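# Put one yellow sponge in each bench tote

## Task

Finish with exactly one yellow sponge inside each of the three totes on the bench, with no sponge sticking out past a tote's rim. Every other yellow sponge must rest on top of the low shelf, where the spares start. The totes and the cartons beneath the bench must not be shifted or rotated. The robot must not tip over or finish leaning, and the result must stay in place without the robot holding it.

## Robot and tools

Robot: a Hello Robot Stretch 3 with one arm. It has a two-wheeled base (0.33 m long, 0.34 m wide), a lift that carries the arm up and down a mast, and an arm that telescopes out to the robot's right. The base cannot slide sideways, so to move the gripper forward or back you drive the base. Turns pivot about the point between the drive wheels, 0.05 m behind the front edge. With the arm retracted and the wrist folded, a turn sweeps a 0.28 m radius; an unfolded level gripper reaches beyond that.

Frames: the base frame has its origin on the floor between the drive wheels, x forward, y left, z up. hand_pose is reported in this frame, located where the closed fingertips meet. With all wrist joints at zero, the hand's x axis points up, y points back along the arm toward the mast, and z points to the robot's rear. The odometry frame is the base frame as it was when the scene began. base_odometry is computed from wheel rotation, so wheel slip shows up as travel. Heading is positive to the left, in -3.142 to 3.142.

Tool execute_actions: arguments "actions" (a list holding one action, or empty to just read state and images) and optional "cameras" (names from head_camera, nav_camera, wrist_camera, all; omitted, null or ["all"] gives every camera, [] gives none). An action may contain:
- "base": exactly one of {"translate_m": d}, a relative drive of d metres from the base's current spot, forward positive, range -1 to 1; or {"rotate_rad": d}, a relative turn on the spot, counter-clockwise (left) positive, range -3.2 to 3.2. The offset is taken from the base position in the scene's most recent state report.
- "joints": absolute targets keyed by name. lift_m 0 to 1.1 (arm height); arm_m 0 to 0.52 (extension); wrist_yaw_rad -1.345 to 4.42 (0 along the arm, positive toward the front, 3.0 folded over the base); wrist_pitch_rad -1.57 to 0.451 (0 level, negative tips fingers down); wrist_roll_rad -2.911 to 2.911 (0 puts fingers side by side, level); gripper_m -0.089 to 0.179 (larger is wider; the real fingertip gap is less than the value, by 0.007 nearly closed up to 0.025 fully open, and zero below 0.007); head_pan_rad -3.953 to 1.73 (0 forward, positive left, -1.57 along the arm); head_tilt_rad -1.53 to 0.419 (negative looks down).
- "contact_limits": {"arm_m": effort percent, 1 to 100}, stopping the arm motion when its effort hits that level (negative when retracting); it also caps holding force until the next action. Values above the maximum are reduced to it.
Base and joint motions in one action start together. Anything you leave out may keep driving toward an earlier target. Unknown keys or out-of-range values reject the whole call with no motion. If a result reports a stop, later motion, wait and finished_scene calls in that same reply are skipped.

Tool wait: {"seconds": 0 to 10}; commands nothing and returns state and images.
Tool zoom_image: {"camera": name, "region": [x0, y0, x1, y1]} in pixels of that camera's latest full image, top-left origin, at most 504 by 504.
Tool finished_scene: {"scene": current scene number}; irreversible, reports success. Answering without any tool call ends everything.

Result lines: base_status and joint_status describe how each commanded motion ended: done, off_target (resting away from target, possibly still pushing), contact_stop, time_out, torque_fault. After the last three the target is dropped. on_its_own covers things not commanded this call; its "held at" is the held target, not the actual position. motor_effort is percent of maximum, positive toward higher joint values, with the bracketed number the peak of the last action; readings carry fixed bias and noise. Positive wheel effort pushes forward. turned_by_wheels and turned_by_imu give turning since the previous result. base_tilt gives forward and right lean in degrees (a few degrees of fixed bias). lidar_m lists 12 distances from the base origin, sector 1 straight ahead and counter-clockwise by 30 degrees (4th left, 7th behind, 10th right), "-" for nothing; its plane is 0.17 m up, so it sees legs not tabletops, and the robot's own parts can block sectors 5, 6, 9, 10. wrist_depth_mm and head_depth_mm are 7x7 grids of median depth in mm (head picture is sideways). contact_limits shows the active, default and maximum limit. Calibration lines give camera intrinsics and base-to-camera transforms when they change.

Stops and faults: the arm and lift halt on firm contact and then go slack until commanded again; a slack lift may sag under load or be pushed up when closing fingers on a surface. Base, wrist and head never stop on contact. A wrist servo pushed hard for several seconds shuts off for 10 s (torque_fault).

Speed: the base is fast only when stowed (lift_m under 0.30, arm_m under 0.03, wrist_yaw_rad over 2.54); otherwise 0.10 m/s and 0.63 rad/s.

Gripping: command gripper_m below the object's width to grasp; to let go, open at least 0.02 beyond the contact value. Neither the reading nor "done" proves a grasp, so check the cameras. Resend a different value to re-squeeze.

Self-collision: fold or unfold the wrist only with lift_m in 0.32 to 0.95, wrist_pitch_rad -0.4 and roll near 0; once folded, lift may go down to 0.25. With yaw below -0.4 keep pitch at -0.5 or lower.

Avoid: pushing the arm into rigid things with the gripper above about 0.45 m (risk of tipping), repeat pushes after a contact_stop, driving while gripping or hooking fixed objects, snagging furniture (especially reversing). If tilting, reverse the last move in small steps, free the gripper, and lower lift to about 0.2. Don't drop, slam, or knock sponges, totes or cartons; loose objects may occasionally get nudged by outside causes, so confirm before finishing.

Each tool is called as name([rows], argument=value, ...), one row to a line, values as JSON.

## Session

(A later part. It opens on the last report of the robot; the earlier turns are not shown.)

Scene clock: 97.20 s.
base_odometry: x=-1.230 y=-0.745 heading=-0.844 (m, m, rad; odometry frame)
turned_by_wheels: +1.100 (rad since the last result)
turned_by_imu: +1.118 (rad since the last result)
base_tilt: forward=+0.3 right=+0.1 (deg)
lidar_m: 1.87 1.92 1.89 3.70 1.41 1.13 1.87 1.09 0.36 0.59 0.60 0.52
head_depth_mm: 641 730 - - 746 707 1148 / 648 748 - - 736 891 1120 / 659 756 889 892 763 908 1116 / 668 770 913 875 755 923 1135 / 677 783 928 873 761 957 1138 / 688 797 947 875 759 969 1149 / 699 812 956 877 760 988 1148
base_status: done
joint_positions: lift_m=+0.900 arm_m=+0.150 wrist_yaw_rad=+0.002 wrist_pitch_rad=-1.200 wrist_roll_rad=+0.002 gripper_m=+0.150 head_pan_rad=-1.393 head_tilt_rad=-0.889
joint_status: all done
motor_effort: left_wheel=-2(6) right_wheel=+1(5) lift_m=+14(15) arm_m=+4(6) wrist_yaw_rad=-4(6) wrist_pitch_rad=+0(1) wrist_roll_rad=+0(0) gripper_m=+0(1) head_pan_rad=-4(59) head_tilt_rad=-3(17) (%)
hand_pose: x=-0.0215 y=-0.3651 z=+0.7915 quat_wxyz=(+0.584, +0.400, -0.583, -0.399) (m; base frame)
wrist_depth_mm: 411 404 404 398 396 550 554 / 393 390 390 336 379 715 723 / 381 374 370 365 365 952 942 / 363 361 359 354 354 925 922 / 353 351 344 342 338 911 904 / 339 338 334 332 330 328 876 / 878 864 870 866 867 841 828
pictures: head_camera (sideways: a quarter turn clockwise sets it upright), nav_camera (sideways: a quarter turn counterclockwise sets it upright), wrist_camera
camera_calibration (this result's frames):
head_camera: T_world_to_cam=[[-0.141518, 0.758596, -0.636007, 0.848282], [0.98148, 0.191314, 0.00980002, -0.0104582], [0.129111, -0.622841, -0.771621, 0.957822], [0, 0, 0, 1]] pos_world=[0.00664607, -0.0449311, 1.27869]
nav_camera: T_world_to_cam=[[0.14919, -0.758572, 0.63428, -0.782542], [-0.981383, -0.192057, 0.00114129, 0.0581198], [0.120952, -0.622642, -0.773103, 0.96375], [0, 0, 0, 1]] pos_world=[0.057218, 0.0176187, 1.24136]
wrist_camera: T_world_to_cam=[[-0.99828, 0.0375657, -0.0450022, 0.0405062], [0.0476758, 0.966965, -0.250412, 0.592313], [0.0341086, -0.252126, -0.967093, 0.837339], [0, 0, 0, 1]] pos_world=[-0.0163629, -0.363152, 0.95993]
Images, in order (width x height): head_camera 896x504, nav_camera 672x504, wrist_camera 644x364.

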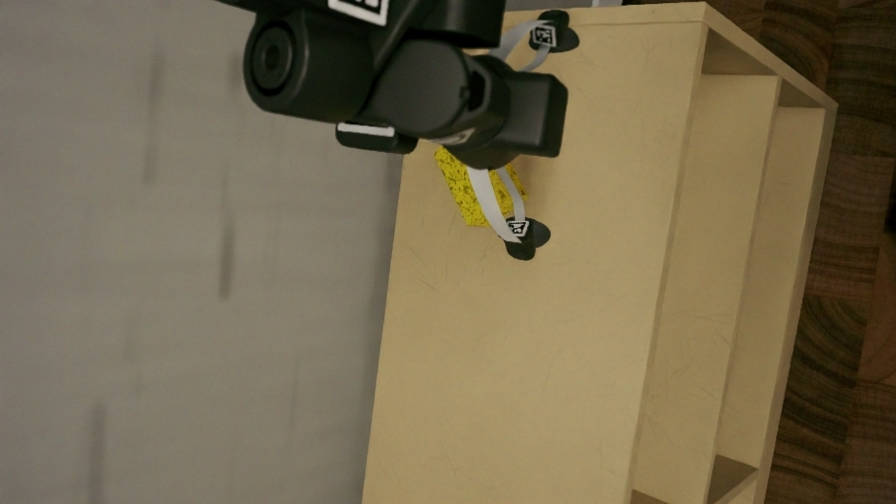

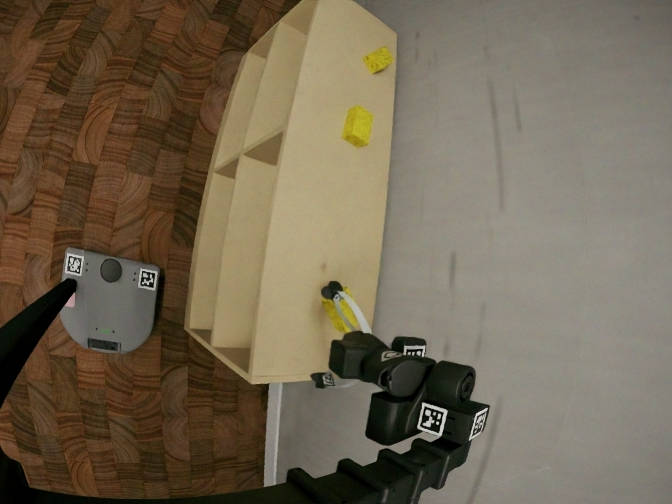

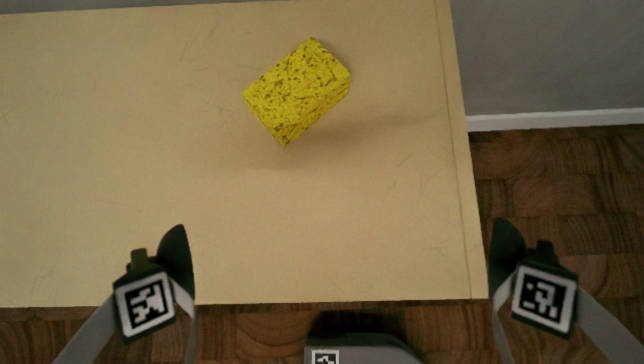

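execute_actions([
  {"joints":{"wrist_yaw_rad":0.66,"arm_m":0.345,"lift_m":0.82,"gripper_m":0.17}},
], cameras=["wrist_camera"])

Scene clock: 106.90 s.
base_odometry: x=-1.230 y=-0.745 heading=-0.844 (m, m, rad; odometry frame)
turned_by_wheels: +0.000 (rad since the last result)
turned_by_imu: +0.001 (rad since the last result)
base_tilt: forward=+0.5 right=+0.2 (deg)
lidar_m: 1.87 1.92 1.89 3.70 1.41 1.13 1.87 1.09 0.36 0.59 0.60 0.52
head_depth_mm: 639 694 898 892 758 708 1151 / 650 727 - 852 759 894 1117 / 657 756 910 805 758 908 1116 / 669 772 909 873 759 923 1129 / 677 784 928 873 761 953 1139 / 691 800 953 879 761 971 1149 / 700 813 958 876 760 988 1150
base_status: not commanded
joint_positions: lift_m=+0.820 arm_m=+0.345 wrist_yaw_rad=+0.657 wrist_pitch_rad=-1.200 wrist_roll_rad=+0.002 gripper_m=+0.170 head_pan_rad=-1.393 head_tilt_rad=-0.889
joint_status: all done
motor_effort: left_wheel=-2(2) right_wheel=+1(1) lift_m=+14(15) arm_m=+4(9) wrist_yaw_rad=+3(6) wrist_pitch_rad=+0(0) wrist_roll_rad=+0(0) gripper_m=+0(79) head_pan_rad=-5(5) head_tilt_rad=-2(3) (%)
hand_pose: x=+0.0214 y=-0.5455 z=+0.7115 quat_wxyz=(+0.681, +0.566, -0.424, -0.191) (m; base frame)
wrist_depth_mm: 319 317 311 348 278 226 190 / 307 301 300 297 325 263 216 / 292 289 287 285 280 317 251 / 281 279 277 274 272 271 298 / 269 269 266 218 258 260 259 / 260 - 255 213 215 251 377 / 254 248 249 247 244 241 241
pictures: wrist_camera
camera_calibration (this result's frames):
wrist_camera: T_world_to_cam=[[-0.814927, -0.577815, -0.0449819, -0.2532], [-0.550829, 0.796322, -0.249917, 0.664004], [0.180226, -0.178887, -0.967222, 0.749925], [0, 0, 0, 1]] pos_world=[0.024257, -0.540912, 0.879901]
Images, in order (width x height): wrist_camera 644x364.

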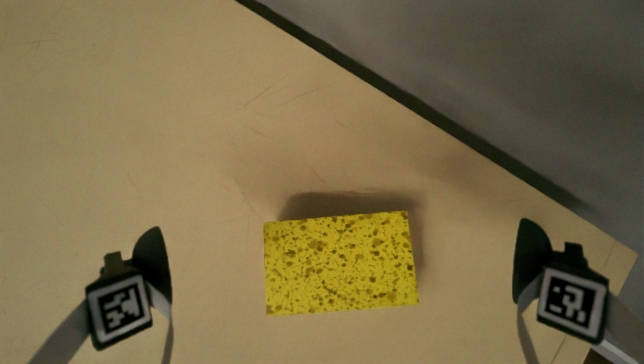

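execute_actions([
  {"joints":{"lift_m":0.75}},
], cameras=["wrist_camera"])

execute_actions([
  {"joints":{"gripper_m":0.07}},
], cameras=["wrist_camera"])

execute_actions([
  {"joints":{"lift_m":0.85}},
], cameras=["wrist_camera"])

Scene clock: 112.33 s.
base_odometry: x=-1.230 y=-0.745 heading=-0.844 (m, m, rad; odometry frame)
turned_by_wheels: +0.000 (rad since the last result)
turned_by_imu: +0.001 (rad since the last result)
base_tilt: forward=+0.4 right=+0.2 (deg)
lidar_m: 1.86 1.92 1.90 3.69 1.40 1.13 1.87 1.09 0.36 0.59 0.60 0.52
head_depth_mm: 638 729 - 873 753 707 1150 / 651 745 - 839 760 894 1115 / 659 758 871 843 761 909 1113 / 667 770 912 875 759 927 1126 / 679 785 930 874 761 951 1134 / 687 796 946 876 760 972 1148 / 700 812 953 878 761 984 1149
base_status: not commanded
joint_positions: lift_m=+0.750 arm_m=+0.345 wrist_yaw_rad=+0.657 wrist_pitch_rad=-1.200 wrist_roll_rad=+0.002 gripper_m=+0.170 head_pan_rad=-1.393 head_tilt_rad=-0.889
joint_status: all done
motor_effort: left_wheel=-2(2) right_wheel=+1(1) lift_m=+14(16) arm_m=+4(5) wrist_yaw_rad=+4(3) wrist_pitch_rad=+0(0) wrist_roll_rad=+0(0) gripper_m=+1(0) head_pan_rad=-5(5) head_tilt_rad=-3(3) (%)
hand_pose: x=+0.0214 y=-0.5455 z=+0.6415 quat_wxyz=(+0.681, +0.566, -0.424, -0.191) (m; base frame)
wrist_depth_mm: 237 234 232 228 268 227 190 / 227 224 221 219 217 257 216 / 217 215 213 211 209 209 245 / 208 205 206 203 200 200 199 / 200 200 195 152 151 193 192 / 195 - 189 146 145 185 184 / - 185 183 143 179 180 177
pictures: wrist_camera
camera_calibration (this result's frames):
wrist_camera: T_world_to_cam=[[-0.814927, -0.577816, -0.0449818, -0.25635], [-0.550829, 0.796322, -0.249917, 0.646509], [0.180226, -0.178887, -0.967222, 0.682215], [0, 0, 0, 1]] pos_world=[0.024257, -0.540913, 0.809896]
Images, in order (width x height): wrist_camera 644x364.

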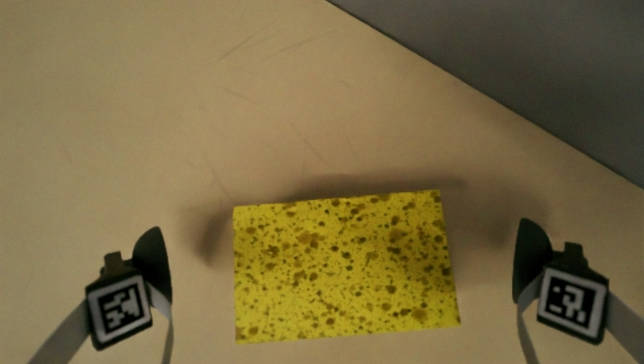

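Scene clock: 113.83 s.
base_odometry: x=-1.230 y=-0.745 heading=-0.844 (m, m, rad; odometry frame)
turned_by_wheels: +0.000 (rad since the last result)
turned_by_imu: +0.000 (rad since the last result)
base_tilt: forward=+0.4 right=+0.2 (deg)
lidar_m: 1.86 1.92 1.89 3.73 1.41 1.13 1.87 1.09 0.36 0.59 0.60 0.52
head_depth_mm: 640 728 - 871 754 707 1144 / 648 745 - 839 759 891 1112 / 659 758 873 872 762 907 1118 / 667 771 912 872 760 928 1128 / 676 785 929 877 763 955 1132 / 690 798 943 871 762 972 1148 / 699 814 957 877 760 989 1148
base_status: not commanded
joint_positions: lift_m=+0.750 arm_m=+0.345 wrist_yaw_rad=+0.657 wrist_pitch_rad=-1.200 wrist_roll_rad=+0.002 gripper_m=+0.071 head_pan_rad=-1.393 head_tilt_rad=-0.889
joint_status: all done
motor_effort: left_wheel=-2(2) right_wheel=+1(1) lift_m=+14(14) arm_m=+5(4) wrist_yaw_rad=+4(3) wrist_pitch_rad=+0(0) wrist_roll_rad=+0(0) gripper_m=-12(93) head_pan_rad=-4(4) head_tilt_rad=-3(2) (%)
hand_pose: x=+0.0214 y=-0.5455 z=+0.6415 quat_wxyz=(+0.681, +0.566, -0.424, -0.191) (m; base frame)
wrist_depth_mm: 236 235 232 229 270 225 189 / 227 224 222 220 217 257 216 / 218 214 212 210 208 207 245 / 209 206 205 202 201 198 198 / 200 199 153 150 149 193 190 / 194 193 146 145 144 - 184 / 187 185 182 143 179 178 178
pictures: wrist_camera
camera_calibration (this result's frames):
wrist_camera: T_world_to_cam=[[-0.814927, -0.577816, -0.0449818, -0.25635], [-0.55083, 0.796322, -0.249917, 0.646509], [0.180226, -0.178887, -0.967222, 0.682215], [0, 0, 0, 1]] pos_world=[0.024257, -0.540913, 0.809896]
Images, in order (width x height): wrist_camera 644x364.

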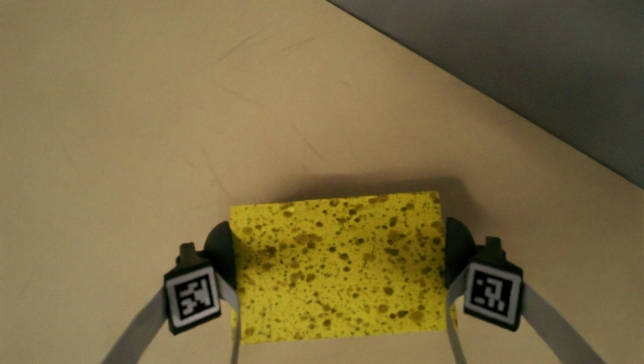

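Scene clock: 115.57 s.
base_odometry: x=-1.230 y=-0.745 heading=-0.844 (m, m, rad; odometry frame)
turned_by_wheels: +0.000 (rad since the last result)
turned_by_imu: +0.000 (rad since the last result)
base_tilt: forward=+0.4 right=+0.2 (deg)
lidar_m: 1.86 1.91 1.89 3.73 1.41 1.13 1.87 1.09 0.36 0.59 0.60 0.52
head_depth_mm: 637 - 881 891 759 706 1145 / 648 726 - 856 760 894 1114 / 660 752 898 732 761 911 1124 / 669 773 908 873 763 926 1126 / 679 784 932 872 758 957 1133 / 687 799 949 872 761 966 1148 / 697 815 954 876 761 987 1152
base_status: not commanded
joint_positions: lift_m=+0.850 arm_m=+0.345 wrist_yaw_rad=+0.657 wrist_pitch_rad=-1.200 wrist_roll_rad=+0.002 gripper_m=+0.071 head_pan_rad=-1.393 head_tilt_rad=-0.889
joint_status: all done
motor_effort: left_wheel=-2(2) right_wheel=+1(1) lift_m=+25(27) arm_m=+4(5) wrist_yaw_rad=+4(3) wrist_pitch_rad=+0(0) wrist_roll_rad=+0(0) gripper_m=-14(12) head_pan_rad=-5(5) head_tilt_rad=-3(3) (%)
hand_pose: x=+0.0214 y=-0.5455 z=+0.7408 quat_wxyz=(+0.681, +0.566, -0.424, -0.191) (m; base frame)
wrist_depth_mm: 352 350 347 359 275 225 190 / 338 333 334 331 335 264 216 / 323 323 316 317 319 317 252 / 312 310 306 302 299 348 299 / 299 298 153 151 150 289 342 / 291 288 147 146 145 - 397 / 281 277 272 143 267 266 649
pictures: wrist_camera
camera_calibration (this result's frames):
wrist_camera: T_world_to_cam=[[-0.81493, -0.577811, -0.0449762, -0.251886], [-0.550851, 0.796349, -0.249785, 0.671213], [0.180145, -0.178782, -0.967256, 0.77836], [0, 0, 0, 1]] pos_world=[0.0242504, -0.540906, 0.909204]
Images, in order (width x height): wrist_camera 644x364.

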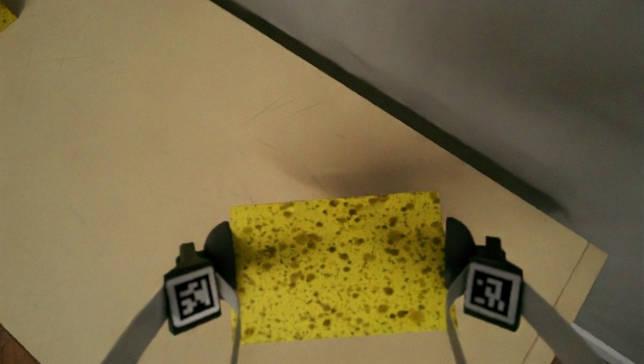

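execute_actions([
  {"base":{"translate_m":-0.74},"joints":{"lift_m":1.1,"arm_m":0.0,"wrist_yaw_rad":0,"wrist_pitch_rad":-0.3,"head_pan_rad":-2.6,"head_tilt_rad":-0.9}},
], cameras=[])

execute_actions([
  {"base":{"rotate_rad":-1.55}},
], cameras=["nav_camera","head_camera"])

Scene clock: 129.30 s.
base_odometry: x=-1.722 y=-0.192 heading=-0.844 (m, m, rad; odometry frame)
turned_by_wheels: +0.000 (rad since the last result)
turned_by_imu: -0.001 (rad since the last result)
base_tilt: forward=+0.3 right=-0.1 (deg)
lidar_m: 1.20 2.43 2.72 1.00 0.73 0.82 1.13 1.14 0.81 0.77 0.79 0.65
head_depth_mm: 1030 1160 1334 1557 1458 1280 1149 / 1084 1231 1420 1591 1458 1283 1145 / 1139 1309 1527 1670 1453 1287 1181 / 1204 1395 1647 1679 1452 1287 1186 / 1213 1388 1588 1654 1456 1281 1148 / 1070 1187 1336 1522 1449 1284 1154 / 952 1089 1154 1299 1399 1291 1150
base_status: done
joint_positions: lift_m=+1.100 arm_m=+0.003 wrist_yaw_rad=+0.002 wrist_pitch_rad=-0.327 wrist_roll_rad=+0.002 gripper_m=+0.071 head_pan_rad=-2.593 head_tilt_rad=-0.889
joint_status: all done
joint sent to its limit — the command would take arm_m past its lower limit, so that joint was sent only as far as its limit.
motor_effort: left_wheel=-2(7) right_wheel=+1(3) lift_m=+25(26) arm_m=-3(8) wrist_yaw_rad=-3(7) wrist_pitch_rad=+13(13) wrist_roll_rad=+0(0) gripper_m=-13(13) head_pan_rad=-4(62) head_tilt_rad=-3(3) (%)
hand_pose: x=-0.0209 y=-0.3826 z=+1.1333 quat_wxyz=(+0.697, +0.116, -0.698, -0.115) (m; base frame)
wrist_depth_mm: 460 463 452 458 460 463 465 / 492 493 481 493 492 489 494 / 528 528 522 532 531 526 535 / 567 567 565 564 564 562 570 / 618 619 153 151 149 614 615 / 666 660 146 145 144 - 686 / 735 748 734 143 750 770 769
pictures: none
No camera images: the call's "cameras" was empty. Leave "cameras" out to get every camera's image.

Scene clock: 132.70 s.
base_odometry: x=-1.722 y=-0.192 heading=-2.394 (m, m, rad; odometry frame)
turned_by_wheels: -1.550 (rad since the last result)
turned_by_imu: -1.575 (rad since the last result)
base_tilt: forward=+0.5 right=+0.1 (deg)
lidar_m: 0.77 0.79 0.65 1.78 2.45 2.79 0.91 0.60 0.84 1.13 1.12 0.80
head_depth_mm: 871 1829 1625 1665 1458 1273 1153 / 870 724 1531 1408 1452 1281 1143 / 871 681 742 941 1219 1280 1182 / 869 703 1544 1314 1324 1284 1182 / 872 727 1584 1317 1414 1281 1158 / 872 752 1592 1383 1455 1284 1154 / 890 1552 1550 1488 1453 1290 1150
base_status: done
joint_positions: lift_m=+1.100 arm_m=+0.003 wrist_yaw_rad=+0.002 wrist_pitch_rad=-0.327 wrist_roll_rad=+0.002 gripper_m=+0.071 head_pan_rad=-2.593 head_tilt_rad=-0.889
joint_status: not commanded
motor_effort: left_wheel=+2(6) right_wheel=-2(7) lift_m=+26(25) arm_m=-3(3) wrist_yaw_rad=-4(5) wrist_pitch_rad=+13(13) wrist_roll_rad=+0(0) gripper_m=-14(12) head_pan_rad=-5(4) head_tilt_rad=-3(3) (%)
hand_pose: x=-0.0209 y=-0.3826 z=+1.1333 quat_wxyz=(+0.697, +0.116, -0.698, -0.115) (m; base frame)
wrist_depth_mm: 794 789 776 773 784 769 777 / 826 822 830 852 828 825 829 / 882 910 891 903 891 895 847 / 904 980 960 949 941 931 695 / 879 - 153 151 150 - - / 903 - 146 145 144 - - / 872 - - 143 - - -
pictures: head_camera (sideways: a quarter turn clockwise sets it upright), nav_camera (sideways: a quarter turn counterclockwise sets it upright)
camera_calibration (this result's frames):
head_camera: T_world_to_cam=[[0.655783, 0.406823, -0.635959, 0.843355], [0.533983, -0.845439, 0.00980095, -0.00772971], [-0.533677, -0.346018, -0.771661, 0.961917], [0, 0, 0, 1]] pos_world=[-0.035578, -0.0167905, 1.27869]
nav_camera: T_world_to_cam=[[-0.652981, -0.413965, 0.634231, -0.777586], [-0.53464, 0.845079, 0.00114031, 0.0553959], [-0.536447, -0.338341, -0.773143, 0.967812], [0, 0, 0, 1]] pos_world=[0.0410488, -0.0412567, 1.24136]
Images, in order (width x height): head_camera 896x504, nav_camera 672x504.

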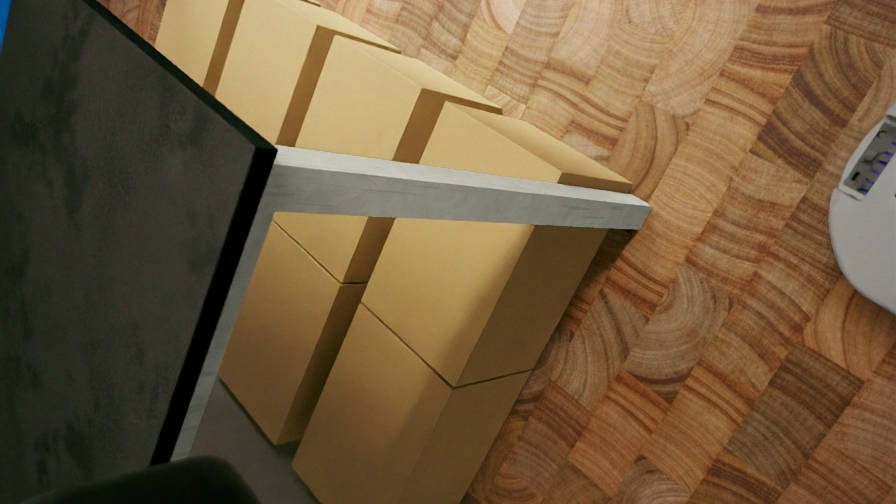

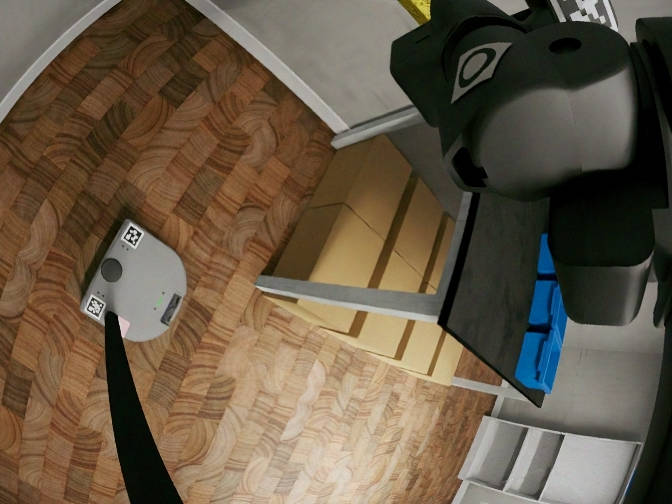

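execute_actions([
  {"base":{"translate_m":-0.7},"joints":{"head_pan_rad":-1.3,"head_tilt_rad":-0.7}},
], cameras=[])

execute_actions([
  {"base":{"translate_m":-0.56}},
])

Scene clock: 144.73 s.
base_odometry: x=-1.209 y=+0.284 heading=-2.394 (m, m, rad; odometry frame)
turned_by_wheels: +0.000 (rad since the last result)
turned_by_imu: -0.001 (rad since the last result)
base_tilt: forward=+0.4 right=+0.1 (deg)
lidar_m: 1.46 1.17 1.54 2.58 2.26 2.78 1.00 0.35 0.24 0.23 0.24 1.53
head_depth_mm: 955 988 331 590 467 411 378 / 985 1041 672 589 484 410 914 / 1005 1067 754 589 484 411 930 / 1027 1145 1244 589 484 410 986 / 1055 1175 1340 1470 484 411 544 / 1076 1211 1377 1609 1668 421 1218 / 1107 1248 1425 1669 1662 1400 1221
base_status: done
joint_positions: lift_m=+1.100 arm_m=+0.003 wrist_yaw_rad=+0.002 wrist_pitch_rad=-0.327 wrist_roll_rad=+0.002 gripper_m=+0.071 head_pan_rad=-1.307 head_tilt_rad=-0.705
joint_status: all done
motor_effort: left_wheel=+2(3) right_wheel=-2(5) lift_m=+26(26) arm_m=-3(3) wrist_yaw_rad=-3(4) wrist_pitch_rad=+13(13) wrist_roll_rad=+0(0) gripper_m=-11(12) head_pan_rad=+5(63) head_tilt_rad=+3(13) (%)
hand_pose: x=-0.0209 y=-0.3826 z=+1.1333 quat_wxyz=(+0.697, +0.116, -0.698, -0.115) (m; base frame)
wrist_depth_mm: 785 789 789 795 791 778 797 / 854 844 845 856 857 846 839 / 894 917 908 901 885 889 627 / - - 941 707 690 654 505 / - - 153 151 150 524 496 / - - 146 146 144 - 421 / - - 348 144 340 348 353
pictures: none
No camera images: the call's "cameras" was empty. Leave "cameras" out to get every camera's image.

Scene clock: 151.47 s.
base_odometry: x=-0.798 y=+0.665 heading=-2.394 (m, m, rad; odometry frame)
turned_by_wheels: +0.000 (rad since the last result)
turned_by_imu: -0.001 (rad since the last result)
base_tilt: forward=+0.2 right=+0.0 (deg)
lidar_m: 2.02 1.69 2.36 1.96 2.02 2.77 2.43 0.36 0.25 0.24 0.25 0.34
head_depth_mm: 966 788 331 482 322 375 932 / 994 802 462 495 481 385 944 / 1011 815 572 509 364 394 998 / 1037 1042 696 491 369 406 965 / 1065 1039 753 572 370 420 962 / 1095 1043 752 589 485 440 1027 / 1116 1043 752 590 485 1043 986
base_status: done
joint_positions: lift_m=+1.100 arm_m=+0.003 wrist_yaw_rad=+0.002 wrist_pitch_rad=-0.327 wrist_roll_rad=+0.002 gripper_m=+0.071 head_pan_rad=-1.307 head_tilt_rad=-0.705
joint_status: not commanded
motor_effort: left_wheel=+2(3) right_wheel=-2(5) lift_m=+25(25) arm_m=-3(3) wrist_yaw_rad=-3(4) wrist_pitch_rad=+13(13) wrist_roll_rad=+0(0) gripper_m=-12(11) head_pan_rad=+4(4) head_tilt_rad=+2(3) (%)
hand_pose: x=-0.0209 y=-0.3826 z=+1.1333 quat_wxyz=(+0.697, +0.116, -0.698, -0.115) (m; base frame)
wrist_depth_mm: 811 813 816 799 802 798 801 / 858 870 868 861 860 854 838 / 922 912 897 879 917 903 906 / 765 737 654 461 474 684 671 / 567 557 153 151 150 526 514 / 457 448 146 145 145 - 417 / 378 354 275 143 277 257 352
pictures: head_camera (sideways: a quarter turn clockwise sets it upright), nav_camera (sideways: a quarter turn counterclockwise sets it upright), wrist_camera
camera_calibration (this result's frames):
head_camera: T_world_to_cam=[[-0.172489, 0.618793, -0.766383, 1.01837], [0.961005, 0.276446, 0.00691578, -0.00658038], [0.216143, -0.735305, -0.642347, 0.78916], [0, 0, 0, 1]] pos_world=[0.0114107, -0.0480705, 1.28742]
nav_camera: T_world_to_cam=[[0.180207, -0.618393, 0.764928, -0.952989], [-0.961369, -0.275234, 0.00397784, 0.0543042], [0.208074, -0.736095, -0.644103, 0.795446], [0, 0, 0, 1]] pos_world=[0.05843, 0.011148, 1.2411]
wrist_camera: T_world_to_cam=[[-0.998171, -0.0118076, -0.0592882, 0.0543548], [0.0484813, 0.429501, -0.901764, 1.22732], [0.036112, -0.902989, -0.428143, 0.303662], [0, 0, 0, 1]] pos_world=[-0.0162123, -0.252288, 1.23998]
Images, in order (width x height): head_camera 896x504, nav_camera 672x504, wrist_camera 644x364.

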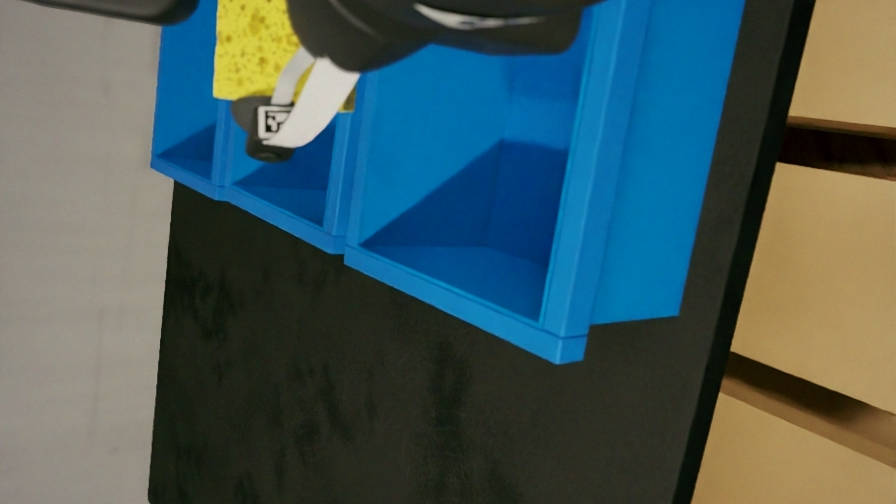

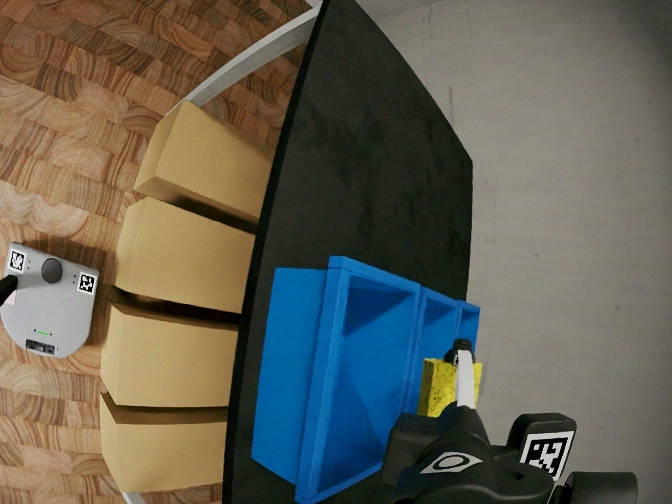

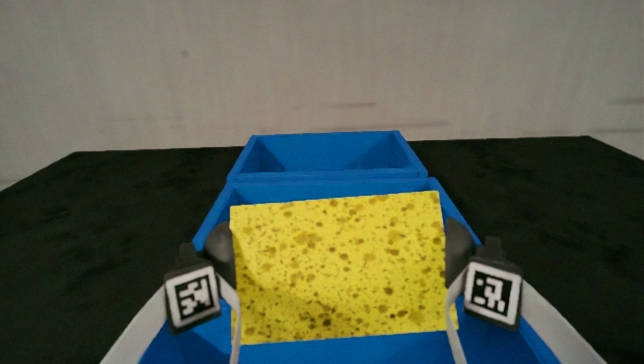

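execute_actions([
  {"joints":{"arm_m":0.52,"head_pan_rad":-1.5,"head_tilt_rad":-0.45}},
], cameras=[])

execute_actions([
  {"joints":{"wrist_pitch_rad":-0.9}},
], cameras=["wrist_camera","nav_camera"])

Scene clock: 162.47 s.
base_odometry: x=-0.798 y=+0.665 heading=-2.394 (m, m, rad; odometry frame)
turned_by_wheels: +0.000 (rad since the last result)
turned_by_imu: +0.001 (rad since the last result)
base_tilt: forward=+0.4 right=+0.1 (deg)
lidar_m: 2.03 1.69 2.36 1.96 2.03 2.78 2.44 0.36 0.25 0.24 0.25 0.34
head_depth_mm: 960 1057 1124 665 480 494 330 / 965 - 1107 679 483 497 332 / 981 1055 869 687 486 499 315 / 994 1059 1125 690 488 503 316 / 995 1067 1142 685 493 506 333 / 999 1074 1145 895 493 414 336 / 1007 1081 1160 896 652 496 391
base_status: not commanded
joint_positions: lift_m=+1.100 arm_m=+0.520 wrist_yaw_rad=+0.002 wrist_pitch_rad=-0.327 wrist_roll_rad=+0.002 gripper_m=+0.071 head_pan_rad=-1.493 head_tilt_rad=-0.458
joint_status: all done
motor_effort: left_wheel=+2(2) right_wheel=-2(2) lift_m=+25(26) arm_m=+4(4) wrist_yaw_rad=-4(2) wrist_pitch_rad=+13(13) wrist_roll_rad=+0(0) gripper_m=-12(13) head_pan_rad=-6(27) head_tilt_rad=+3(20) (%)
hand_pose: x=-0.0209 y=-0.8996 z=+1.1333 quat_wxyz=(+0.697, +0.116, -0.698, -0.115) (m; base frame)
wrist_depth_mm: 358 356 359 359 355 354 353 / 382 379 379 384 380 385 380 / 409 405 414 407 409 408 408 / 444 440 440 435 431 441 444 / 486 480 153 151 150 471 469 / 448 448 147 145 144 - 418 / 375 372 347 143 340 350 353
pictures: none
No camera images: the call's "cameras" was empty. Leave "cameras" out to get every camera's image.

Scene clock: 163.67 s.
base_odometry: x=-0.798 y=+0.665 heading=-2.394 (m, m, rad; odometry frame)
turned_by_wheels: +0.000 (rad since the last result)
turned_by_imu: +0.000 (rad since the last result)
base_tilt: forward=+0.4 right=+0.1 (deg)
lidar_m: 2.03 1.68 2.36 1.97 2.03 2.77 2.44 0.36 0.25 0.24 0.25 0.34
head_depth_mm: 960 1048 1122 666 479 494 330 / 966 - 1102 681 483 497 332 / 981 1049 1105 684 486 501 316 / 988 1060 1118 691 489 503 316 / 996 1064 1143 685 491 506 333 / 1001 1076 1152 895 492 414 336 / 1008 1083 1160 892 652 497 391
base_status: not commanded
joint_positions: lift_m=+1.100 arm_m=+0.520 wrist_yaw_rad=+0.002 wrist_pitch_rad=-0.906 wrist_roll_rad=+0.002 gripper_m=+0.071 head_pan_rad=-1.493 head_tilt_rad=-0.458
joint_status: all done
motor_effort: left_wheel=+2(2) right_wheel=-2(1) lift_m=+25(25) arm_m=+4(5) wrist_yaw_rad=-3(4) wrist_pitch_rad=+3(11) wrist_roll_rad=+0(0) gripper_m=-12(12) head_pan_rad=-4(5) head_tilt_rad=+3(3) (%)
hand_pose: x=-0.0213 y=-0.8039 z=+1.0219 quat_wxyz=(+0.636, +0.310, -0.636, -0.309) (m; base frame)
wrist_depth_mm: 426 426 424 425 418 411 407 / 392 382 381 373 370 365 360 / 351 196 193 193 192 188 325 / 188 224 232 223 226 214 289 / 182 251 153 150 150 201 157 / 181 232 147 146 145 - 143 / 179 231 232 144 229 226 136
pictures: nav_camera (sideways: a quarter turn counterclockwise sets it upright), wrist_camera
camera_calibration (this result's frames):
nav_camera: T_world_to_cam=[[0.0466798, -0.435047, 0.899197, -1.12725], [-0.995802, -0.0912193, 0.00756131, 0.0498471], [0.0787346, -0.895775, -0.437479, 0.527407], [0, 0, 0, 1]] pos_world=[0.0607323, -0.0134199, 1.24397]
wrist_camera: T_world_to_cam=[[-0.99825, 0.0226304, -0.0546328, 0.065374], [0.0477879, 0.852897, -0.519887, 1.25789], [0.0348309, -0.521588, -0.852486, 0.615777], [0, 0, 0, 1]] pos_world=[-0.0163004, -0.75315, 1.18247]
Images, in order (width x height): nav_camera 672x504, wrist_camera 644x364.

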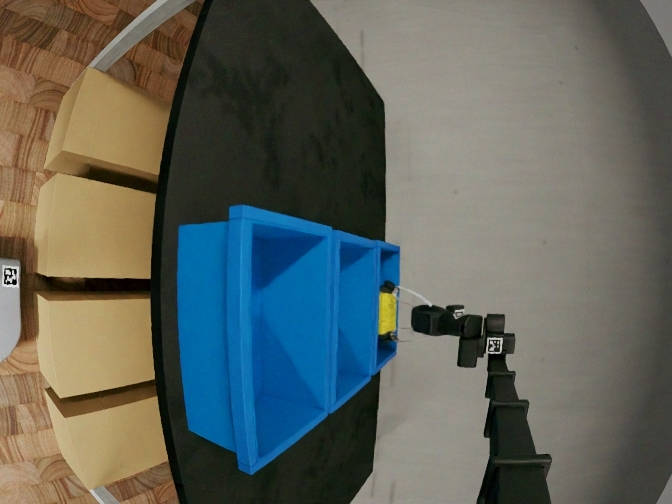

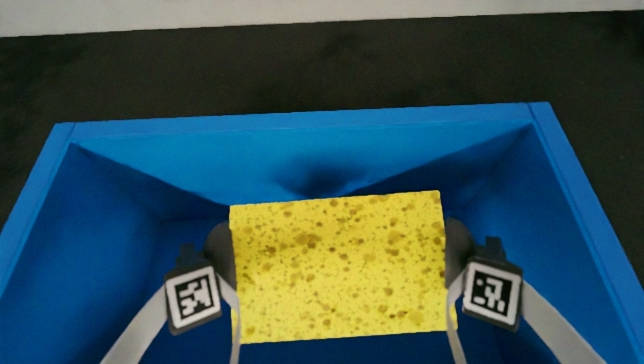

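execute_actions([
  {"joints":{"lift_m":1.045}},
], cameras=["wrist_camera","head_camera"])

execute_actions([
  {"joints":{"gripper_m":0.15}},
], cameras=["wrist_camera"])

execute_actions([
  {"joints":{"lift_m":1.1}},
], cameras=[])

execute_actions([
  {"joints":{"wrist_pitch_rad":-0.5,"arm_m":0.47}},
], cameras=["wrist_camera"])

Scene clock: 168.63 s.
base_odometry: x=-0.798 y=+0.665 heading=-2.394 (m, m, rad; odometry frame)
turned_by_wheels: +0.000 (rad since the last result)
turned_by_imu: +0.000 (rad since the last result)
base_tilt: forward=+0.2 right=+0.2 (deg)
lidar_m: 2.02 1.68 2.37 1.97 2.03 2.77 2.43 0.35 0.26 0.24 0.25 0.34
head_depth_mm: 971 1022 1126 667 479 494 330 / 978 - 1122 681 482 496 332 / 980 1051 1124 685 486 499 315 / 986 1064 1120 690 489 503 315 / 994 1069 1142 686 493 505 334 / 998 1077 1142 896 493 414 336 / 1009 1082 1158 893 651 496 391
base_status: not commanded
joint_positions: lift_m=+1.045 arm_m=+0.520 wrist_yaw_rad=+0.002 wrist_pitch_rad=-0.907 wrist_roll_rad=+0.002 gripper_m=+0.071 head_pan_rad=-1.493 head_tilt_rad=-0.458
joint_status: all done
motor_effort: left_wheel=+2(2) right_wheel=-2(2) lift_m=+14(20) arm_m=+4(4) wrist_yaw_rad=-3(4) wrist_pitch_rad=+3(3) wrist_roll_rad=+0(0) gripper_m=-12(11) head_pan_rad=-4(4) head_tilt_rad=+3(3) (%)
hand_pose: x=-0.0213 y=-0.8036 z=+0.9674 quat_wxyz=(+0.635, +0.310, -0.636, -0.310) (m; base frame)
wrist_depth_mm: 356 345 341 339 145 143 142 / 148 150 151 153 154 156 138 / 173 180 183 185 187 184 139 / 184 223 230 225 226 214 141 / 183 221 152 150 149 201 142 / 181 206 147 146 144 - 142 / 180 191 186 144 181 183 136
pictures: head_camera (sideways: a quarter turn clockwise sets it upright), wrist_camera
camera_calibration (this result's frames):
head_camera: T_world_to_cam=[[-0.038997, 0.433707, -0.90021, 1.19206], [0.995465, 0.0950956, 0.00269207, -0.00129333], [0.0867736, -0.896022, -0.435448, 0.520764], [0, 0, 0, 1]] pos_world=[0.00258559, -0.0502639, 1.29987]
wrist_camera: T_world_to_cam=[[-0.99825, 0.0226853, -0.054608, 0.0624146], [0.0477875, 0.85341, -0.519046, 1.22901], [0.0348283, -0.520747, -0.853, 0.570654], [0, 0, 0, 1]] pos_world=[-0.0163006, -0.753095, 1.12809]
Images, in order (width x height): head_camera 896x504, wrist_camera 644x364.

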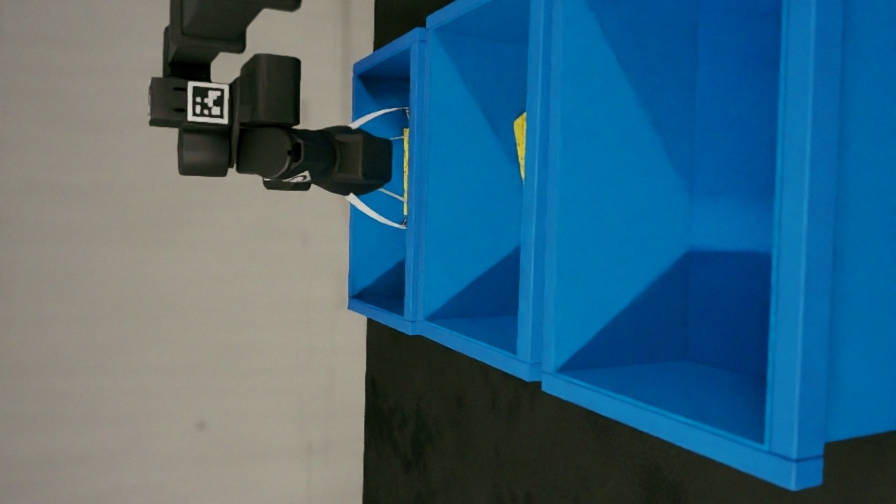

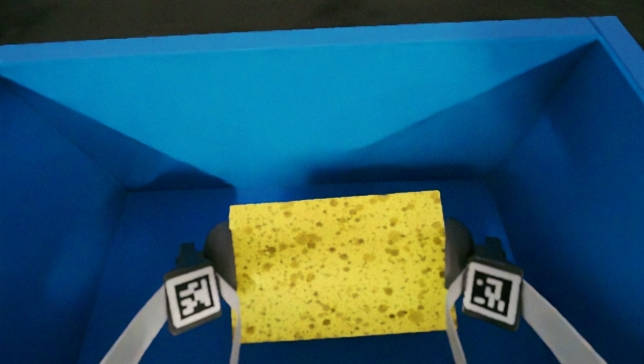

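Scene clock: 169.93 s.
base_odometry: x=-0.798 y=+0.665 heading=-2.394 (m, m, rad; odometry frame)
turned_by_wheels: +0.000 (rad since the last result)
turned_by_imu: +0.000 (rad since the last result)
base_tilt: forward=+0.3 right=+0.1 (deg)
lidar_m: 2.02 1.69 2.37 1.96 2.02 2.77 2.43 0.36 0.26 0.24 0.25 0.34
head_depth_mm: 969 1016 1122 666 480 493 330 / 974 - 1117 677 483 496 332 / 989 1045 1123 684 486 500 315 / 986 1065 1128 689 489 503 316 / 991 1073 1143 687 491 506 334 / 1004 1077 1148 894 493 414 336 / 1007 1085 1156 897 651 495 391
base_status: not commanded
joint_positions: lift_m=+1.045 arm_m=+0.520 wrist_yaw_rad=+0.002 wrist_pitch_rad=-0.907 wrist_roll_rad=+0.002 gripper_m=+0.150 head_pan_rad=-1.493 head_tilt_rad=-0.458
joint_status: all done
motor_effort: left_wheel=+2(2) right_wheel=-1(2) lift_m=+15(14) arm_m=+4(4) wrist_yaw_rad=-4(3) wrist_pitch_rad=+3(3) wrist_roll_rad=+0(0) gripper_m=+0(86) head_pan_rad=-5(4) head_tilt_rad=+4(3) (%)
hand_pose: x=-0.0213 y=-0.8036 z=+0.9674 quat_wxyz=(+0.635, +0.310, -0.636, -0.310) (m; base frame)
wrist_depth_mm: 357 348 343 335 145 143 142 / 148 149 151 153 154 155 138 / 172 180 183 185 188 184 139 / 183 223 232 232 229 213 141 / 183 222 219 173 172 210 141 / 181 207 166 160 161 200 135 / 174 188 189 177 151 185 151
pictures: wrist_camera
camera_calibration (this result's frames):
wrist_camera: T_world_to_cam=[[-0.99825, 0.0226858, -0.054608, 0.0624149], [0.0477879, 0.85341, -0.519046, 1.22901], [0.034828, -0.520747, -0.853, 0.570654], [0, 0, 0, 1]] pos_world=[-0.0163007, -0.753095, 1.12809]
Images, in order (width x height): wrist_camera 644x364.

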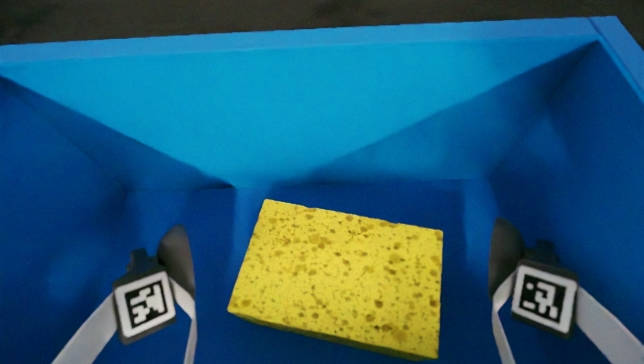

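Scene clock: 171.27 s.
base_odometry: x=-0.798 y=+0.665 heading=-2.394 (m, m, rad; odometry frame)
turned_by_wheels: +0.000 (rad since the last result)
turned_by_imu: +0.000 (rad since the last result)
base_tilt: forward=+0.3 right=+0.0 (deg)
lidar_m: 2.02 1.68 2.36 1.97 2.03 2.77 2.43 0.36 0.25 0.24 0.25 0.34
head_depth_mm: 954 1049 1123 667 481 493 330 / 969 - 1108 679 484 496 333 / 978 1052 1112 685 486 501 315 / 992 1059 1125 688 488 503 315 / 994 1069 1137 685 492 506 334 / 996 1076 1152 895 492 414 336 / 1006 1083 1162 896 653 497 391
base_status: not commanded
joint_positions: lift_m=+1.100 arm_m=+0.520 wrist_yaw_rad=+0.002 wrist_pitch_rad=-0.907 wrist_roll_rad=+0.002 gripper_m=+0.150 head_pan_rad=-1.493 head_tilt_rad=-0.458
joint_status: all done
motor_effort: left_wheel=+2(1) right_wheel=-2(2) lift_m=+26(27) arm_m=+4(4) wrist_yaw_rad=-4(4) wrist_pitch_rad=+3(3) wrist_roll_rad=+0(0) gripper_m=+0(0) head_pan_rad=-5(3) head_tilt_rad=+3(3) (%)
hand_pose: x=-0.0213 y=-0.8036 z=+1.0217 quat_wxyz=(+0.635, +0.310, -0.636, -0.310) (m; base frame)
wrist_depth_mm: 425 422 423 423 413 406 400 / 390 383 382 375 371 365 360 / 349 195 192 193 191 188 323 / 188 224 232 236 239 213 289 / 182 235 278 277 273 232 157 / 181 213 255 212 217 250 142 / 175 233 238 202 228 223 152
pictures: none
No camera images: the call's "cameras" was empty. Leave "cameras" out to get every camera's image.

Scene clock: 172.73 s.
base_odometry: x=-0.798 y=+0.665 heading=-2.394 (m, m, rad; odometry frame)
turned_by_wheels: +0.000 (rad since the last result)
turned_by_imu: +0.000 (rad since the last result)
base_tilt: forward=+0.5 right=+0.1 (deg)
lidar_m: 2.02 1.68 2.37 1.97 2.03 2.77 2.44 0.36 0.25 0.24 0.25 0.34
head_depth_mm: 958 1048 1122 666 481 494 330 / 966 - 1094 681 482 496 332 / 983 1060 990 684 485 500 315 / 989 1064 1125 691 488 503 316 / 998 1069 1141 684 492 506 334 / 999 1076 1149 897 492 414 337 / 1005 1082 1162 895 652 496 390
base_status: not commanded
joint_positions: lift_m=+1.100 arm_m=+0.470 wrist_yaw_rad=+0.002 wrist_pitch_rad=-0.524 wrist_roll_rad=+0.002 gripper_m=+0.150 head_pan_rad=-1.493 head_tilt_rad=-0.458
joint_status: all done
motor_effort: left_wheel=+2(2) right_wheel=-2(2) lift_m=+25(25) arm_m=-3(7) wrist_yaw_rad=-3(3) wrist_pitch_rad=+11(11) wrist_roll_rad=+0(0) gripper_m=+1(0) head_pan_rad=-5(5) head_tilt_rad=+4(4) (%)
hand_pose: x=-0.0210 y=-0.8251 z=+1.0893 quat_wxyz=(+0.683, +0.184, -0.683, -0.183) (m; base frame)
wrist_depth_mm: 414 410 412 410 417 410 410 / 450 450 445 451 453 454 453 / 501 504 500 501 500 504 503 / 506 503 498 487 478 472 467 / 420 416 407 408 244 408 394 / 360 223 257 258 261 255 334 / 303 262 295 291 292 237 279
pictures: wrist_camera
camera_calibration (this result's frames):
wrist_camera: T_world_to_cam=[[-0.998201, 0.000173357, -0.0599629, 0.0570399], [0.0481727, 0.597794, -0.800201, 1.40591], [0.0357067, -0.80165, -0.596726, 0.152548], [0, 0, 0, 1]] pos_world=[-0.0162361, -0.718163, 1.21946]
Images, in order (width x height): wrist_camera 644x364.

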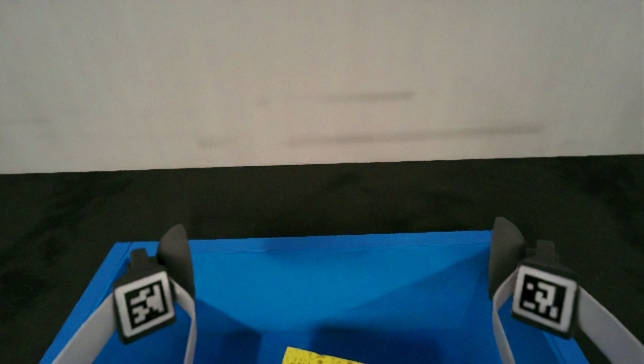

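execute_actions([
  {"base":{"rotate_rad":0.148},"joints":{"arm_m":0.3}},
], cameras=[])

execute_actions([
  {"base":{"translate_m":0.5},"joints":{"arm_m":0.0}},
], cameras=[])

execute_actions([
  {"base":{"rotate_rad":0.82}},
], cameras=[])

execute_actions([
  {"base":{"translate_m":0.4}},
], cameras=[])

execute_actions([
  {"base":{"translate_m":0.977},"joints":{"lift_m":0.9,"wrist_pitch_rad":-1.2,"gripper_m":0.17}},
], cameras=[])

execute_actions([
  {"base":{"rotate_rad":0.58},"joints":{"arm_m":0.15}},
], cameras=["wrist_camera"])

Scene clock: 183.07 s.
base_odometry: x=-0.798 y=+0.665 heading=-2.246 (m, m, rad; odometry frame)
turned_by_wheels: +0.148 (rad since the last result)
turned_by_imu: +0.151 (rad since the last result)
base_tilt: forward=+0.2 right=+0.0 (deg)
lidar_m: 1.68 1.96 2.61 1.96 2.13 2.51 0.66 0.31 0.25 0.24 0.26 0.44
head_depth_mm: 934 - 1100 663 470 482 319 / 967 - - 670 477 493 325 / 987 1063 1126 687 487 500 330 / 1009 1085 1157 807 490 494 339 / 1031 1111 1185 895 653 379 349 / 1050 1136 1222 895 652 511 410 / 1073 1161 1235 894 652 511 421
base_status: done
joint_positions: lift_m=+1.100 arm_m=+0.300 wrist_yaw_rad=+0.002 wrist_pitch_rad=-0.523 wrist_roll_rad=+0.002 gripper_m=+0.150 head_pan_rad=-1.493 head_tilt_rad=-0.458
joint_status: all done
motor_effort: left_wheel=-2(7) right_wheel=+1(6) lift_m=+25(25) arm_m=-4(2) wrist_yaw_rad=-3(5) wrist_pitch_rad=+11(11) wrist_roll_rad=+0(0) gripper_m=+1(0) head_pan_rad=-3(5) head_tilt_rad=+3(3) (%)
hand_pose: x=-0.0210 y=-0.6552 z=+1.0895 quat_wxyz=(+0.683, +0.184, -0.683, -0.182) (m; base frame)
wrist_depth_mm: 644 615 597 567 550 526 511 / 704 676 654 622 601 581 552 / 657 638 631 588 373 592 581 / 515 505 498 395 394 374 323 / 424 423 407 379 348 372 280 / 362 362 343 224 221 215 210 / 319 301 216 221 204 191 186
pictures: none
No camera images: the call's "cameras" was empty. Leave "cameras" out to get every camera's image.

Scene clock: 189.47 s.
base_odometry: x=-1.111 y=+0.274 heading=-2.246 (m, m, rad; odometry frame)
turned_by_wheels: +0.000 (rad since the last result)
turned_by_imu: +0.002 (rad since the last result)
base_tilt: forward=+0.2 right=+0.1 (deg)
lidar_m: 1.22 1.20 2.00 2.00 2.06 2.98 0.82 0.39 0.31 0.30 0.33 1.55
head_depth_mm: 998 - - - - - - / 1020 - - - - - - / 1047 1119 1186 810 710 497 411 / 1064 1143 1229 897 693 513 421 / 1084 1169 1269 1364 627 512 433 / 1104 1200 1300 1421 1514 512 444 / 1132 1223 1327 1454 1603 1661 456
base_status: done
joint_positions: lift_m=+1.100 arm_m=+0.003 wrist_yaw_rad=+0.002 wrist_pitch_rad=-0.523 wrist_roll_rad=+0.002 gripper_m=+0.150 head_pan_rad=-1.493 head_tilt_rad=-0.458
joint_status: all done
joint sent to its limit — the command would take arm_m past its lower limit, so that joint was sent only as far as its limit.
motor_effort: left_wheel=-2(4) right_wheel=+1(4) lift_m=+25(25) arm_m=-3(6) wrist_yaw_rad=-4(4) wrist_pitch_rad=+11(11) wrist_roll_rad=+0(0) gripper_m=+1(0) head_pan_rad=-4(4) head_tilt_rad=+3(4) (%)
hand_pose: x=-0.0210 y=-0.3577 z=+1.0895 quat_wxyz=(+0.683, +0.184, -0.683, -0.182) (m; base frame)
wrist_depth_mm: - 962 914 892 860 820 774 / - - - 819 810 774 578 / - - - 613 609 594 528 / - - 519 489 480 479 465 / - - 417 411 402 408 394 / - - 352 349 345 340 337 / - 304 309 304 302 299 289
pictures: none
No camera images: the call's "cameras" was empty. Leave "cameras" out to get every camera's image.

Scene clock: 191.73 s.
base_odometry: x=-1.111 y=+0.274 heading=-1.426 (m, m, rad; odometry frame)
turned_by_wheels: +0.820 (rad since the last result)
turned_by_imu: +0.834 (rad since the last result)
base_tilt: forward=+0.5 right=+0.1 (deg)
lidar_m: 1.54 2.51 2.00 2.48 2.93 0.49 0.33 0.30 0.31 1.58 1.53 1.20
head_depth_mm: 1416 - - - - - - / 1588 - - - - - - / 1621 1745 1855 2091 2179 1661 1369 / 1526 1653 1783 1937 2008 1703 1414 / 1453 1547 1663 1823 1959 1715 1407 / 1374 1466 1586 1713 1853 1719 1408 / 1316 1400 1488 1614 1746 1719 1412
base_status: done
joint_positions: lift_m=+1.100 arm_m=+0.003 wrist_yaw_rad=+0.002 wrist_pitch_rad=-0.523 wrist_roll_rad=+0.002 gripper_m=+0.150 head_pan_rad=-1.493 head_tilt_rad=-0.458
joint_status: not commanded
motor_effort: left_wheel=-2(8) right_wheel=+2(5) lift_m=+25(25) arm_m=-3(4) wrist_yaw_rad=-3(3) wrist_pitch_rad=+11(11) wrist_roll_rad=+0(0) gripper_m=+0(1) head_pan_rad=-5(4) head_tilt_rad=+3(3) (%)
hand_pose: x=-0.0210 y=-0.3577 z=+1.0895 quat_wxyz=(+0.683, +0.184, -0.683, -0.182) (m; base frame)
wrist_depth_mm: 966 - - - - 952 784 / - - - - - - 832 / - - - - - - 862 / - - - - - - 912 / - - - - - - 405 / - - - - - - 337 / - - - - - 297 288
pictures: none
No camera images: the call's "cameras" was empty. Leave "cameras" out to get every camera's image.

Scene clock: 197.03 s.
base_odometry: x=-1.053 y=-0.121 heading=-1.426 (m, m, rad; odometry frame)
turned_by_wheels: +0.000 (rad since the last result)
turned_by_imu: +0.002 (rad since the last result)
base_tilt: forward=+0.6 right=+0.0 (deg)
lidar_m: 1.14 2.18 1.80 2.04 3.29 1.01 0.67 0.63 1.56 1.39 0.89 0.88
head_depth_mm: 1508 - - - - - - / 1419 - - - - - - / 1352 1457 1537 1768 1863 1656 1374 / 1284 1377 1483 1636 1768 1722 1416 / 1216 1304 1412 1527 1659 1722 1406 / 1161 1241 1332 1439 1556 1651 1408 / 1099 1173 1256 1351 1467 1568 1421
base_status: done
joint_positions: lift_m=+1.100 arm_m=+0.003 wrist_yaw_rad=+0.002 wrist_pitch_rad=-0.523 wrist_roll_rad=+0.002 gripper_m=+0.150 head_pan_rad=-1.493 head_tilt_rad=-0.458
joint_status: not commanded
motor_effort: left_wheel=-3(4) right_wheel=+1(4) lift_m=+25(26) arm_m=-3(3) wrist_yaw_rad=-3(4) wrist_pitch_rad=+11(11) wrist_roll_rad=+0(0) gripper_m=+0(1) head_pan_rad=-4(5) head_tilt_rad=+3(3) (%)
hand_pose: x=-0.0210 y=-0.3577 z=+1.0895 quat_wxyz=(+0.683, +0.184, -0.683, -0.182) (m; base frame)
wrist_depth_mm: 779 867 - - - - - / 845 929 - - - - - / 874 - - - - - - / 949 - - - - - - / 897 - - - - - - / 756 - - - - - - / 869 - - - - - -
pictures: none
No camera images: the call's "cameras" was empty. Leave "cameras" out to get every camera's image.

Scene clock: 207.97 s.
base_odometry: x=-0.912 y=-1.088 heading=-1.426 (m, m, rad; odometry frame)
turned_by_wheels: +0.000 (rad since the last result)
turned_by_imu: +0.005 (rad since the last result)
base_tilt: forward=+0.5 right=+0.0 (deg)
lidar_m: 0.63 1.40 1.42 1.63 2.29 2.24 1.56 1.84 0.71 0.78 0.31 0.74
head_depth_mm: 830 912 1000 1104 1243 914 751 / 784 849 929 1023 1119 913 752 / 739 800 869 947 1048 912 751 / 700 755 817 887 971 917 749 / 666 712 769 831 907 912 751 / 634 678 725 785 847 898 748 / 606 644 687 737 797 862 750
base_status: done
joint_positions: lift_m=+0.900 arm_m=+0.003 wrist_yaw_rad=+0.002 wrist_pitch_rad=-1.199 wrist_roll_rad=+0.002 gripper_m=+0.170 head_pan_rad=-1.493 head_tilt_rad=-0.458
joint_status: all done
motor_effort: left_wheel=-3(4) right_wheel=+2(5) lift_m=+14(22) arm_m=-3(3) wrist_yaw_rad=-3(3) wrist_pitch_rad=+0(10) wrist_roll_rad=+0(0) gripper_m=+0(78) head_pan_rad=-3(4) head_tilt_rad=+4(3) (%)
hand_pose: x=-0.0215 y=-0.2183 z=+0.7916 quat_wxyz=(+0.584, +0.399, -0.584, -0.399) (m; base frame)
wrist_depth_mm: 419 408 408 399 401 660 - / 350 392 385 386 663 - - / 376 376 371 637 915 - 962 / 364 362 462 858 976 947 947 / 353 355 613 937 900 910 917 / 349 - 874 898 902 872 867 / 575 873 868 872 - 853 830
pictures: none
No camera images: the call's "cameras" was empty. Leave "cameras" out to get every camera's image.

Scene clock: 210.30 s.
base_odometry: x=-0.912 y=-1.088 heading=-0.846 (m, m, rad; odometry frame)
turned_by_wheels: +0.580 (rad since the last result)
turned_by_imu: +0.590 (rad since the last result)
base_tilt: forward=+0.3 right=+0.1 (deg)
lidar_m: 1.40 1.43 1.64 2.73 2.11 1.56 2.18 0.71 0.76 0.31 0.75 0.63
head_depth_mm: 592 636 686 744 789 - - / 594 639 690 750 800 - - / 598 641 695 754 815 - - / 601 643 698 756 829 894 719 / 602 647 699 761 834 896 753 / 605 651 706 767 841 891 750 / 607 652 707 769 845 894 748
base_status: done
joint_positions: lift_m=+0.900 arm_m=+0.150 wrist_yaw_rad=+0.002 wrist_pitch_rad=-1.200 wrist_roll_rad=+0.002 gripper_m=+0.170 head_pan_rad=-1.493 head_tilt_rad=-0.458
joint_status: all done
motor_effort: left_wheel=-2(8) right_wheel=+1(4) lift_m=+15(14) arm_m=+4(5) wrist_yaw_rad=-2(4) wrist_pitch_rad=+0(0) wrist_roll_rad=+0(0) gripper_m=+2(0) head_pan_rad=-5(5) head_tilt_rad=+3(3) (%)
hand_pose: x=-0.0215 y=-0.3651 z=+0.7915 quat_wxyz=(+0.584, +0.399, -0.583, -0.399) (m; base frame)
wrist_depth_mm: 408 408 406 402 400 396 389 / 373 392 385 385 378 375 371 / 374 375 363 361 363 362 359 / 365 361 359 355 352 350 344 / 353 349 345 341 342 339 336 / 339 - 333 332 329 330 322 / 881 859 854 880 854 852 837
pictures: wrist_camera
camera_calibration (this result's frames):
wrist_camera: T_world_to_cam=[[-0.998274, 0.0377302, -0.0450022, 0.0405544], [0.0478348, 0.966959, -0.250403, 0.5923], [0.0340675, -0.252124, -0.967095, 0.837341], [0, 0, 0, 1]] pos_world=[-0.0163742, -0.363146, 0.959927]
Images, in order (width x height): wrist_camera 644x364.

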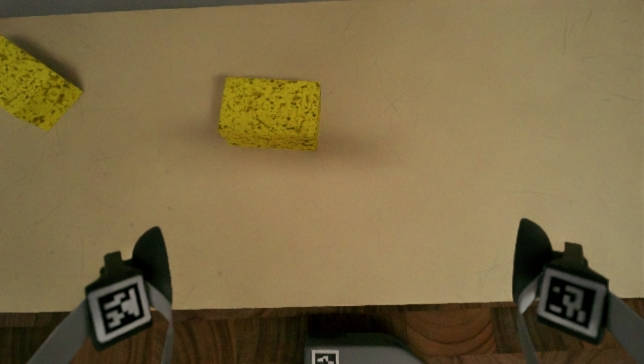

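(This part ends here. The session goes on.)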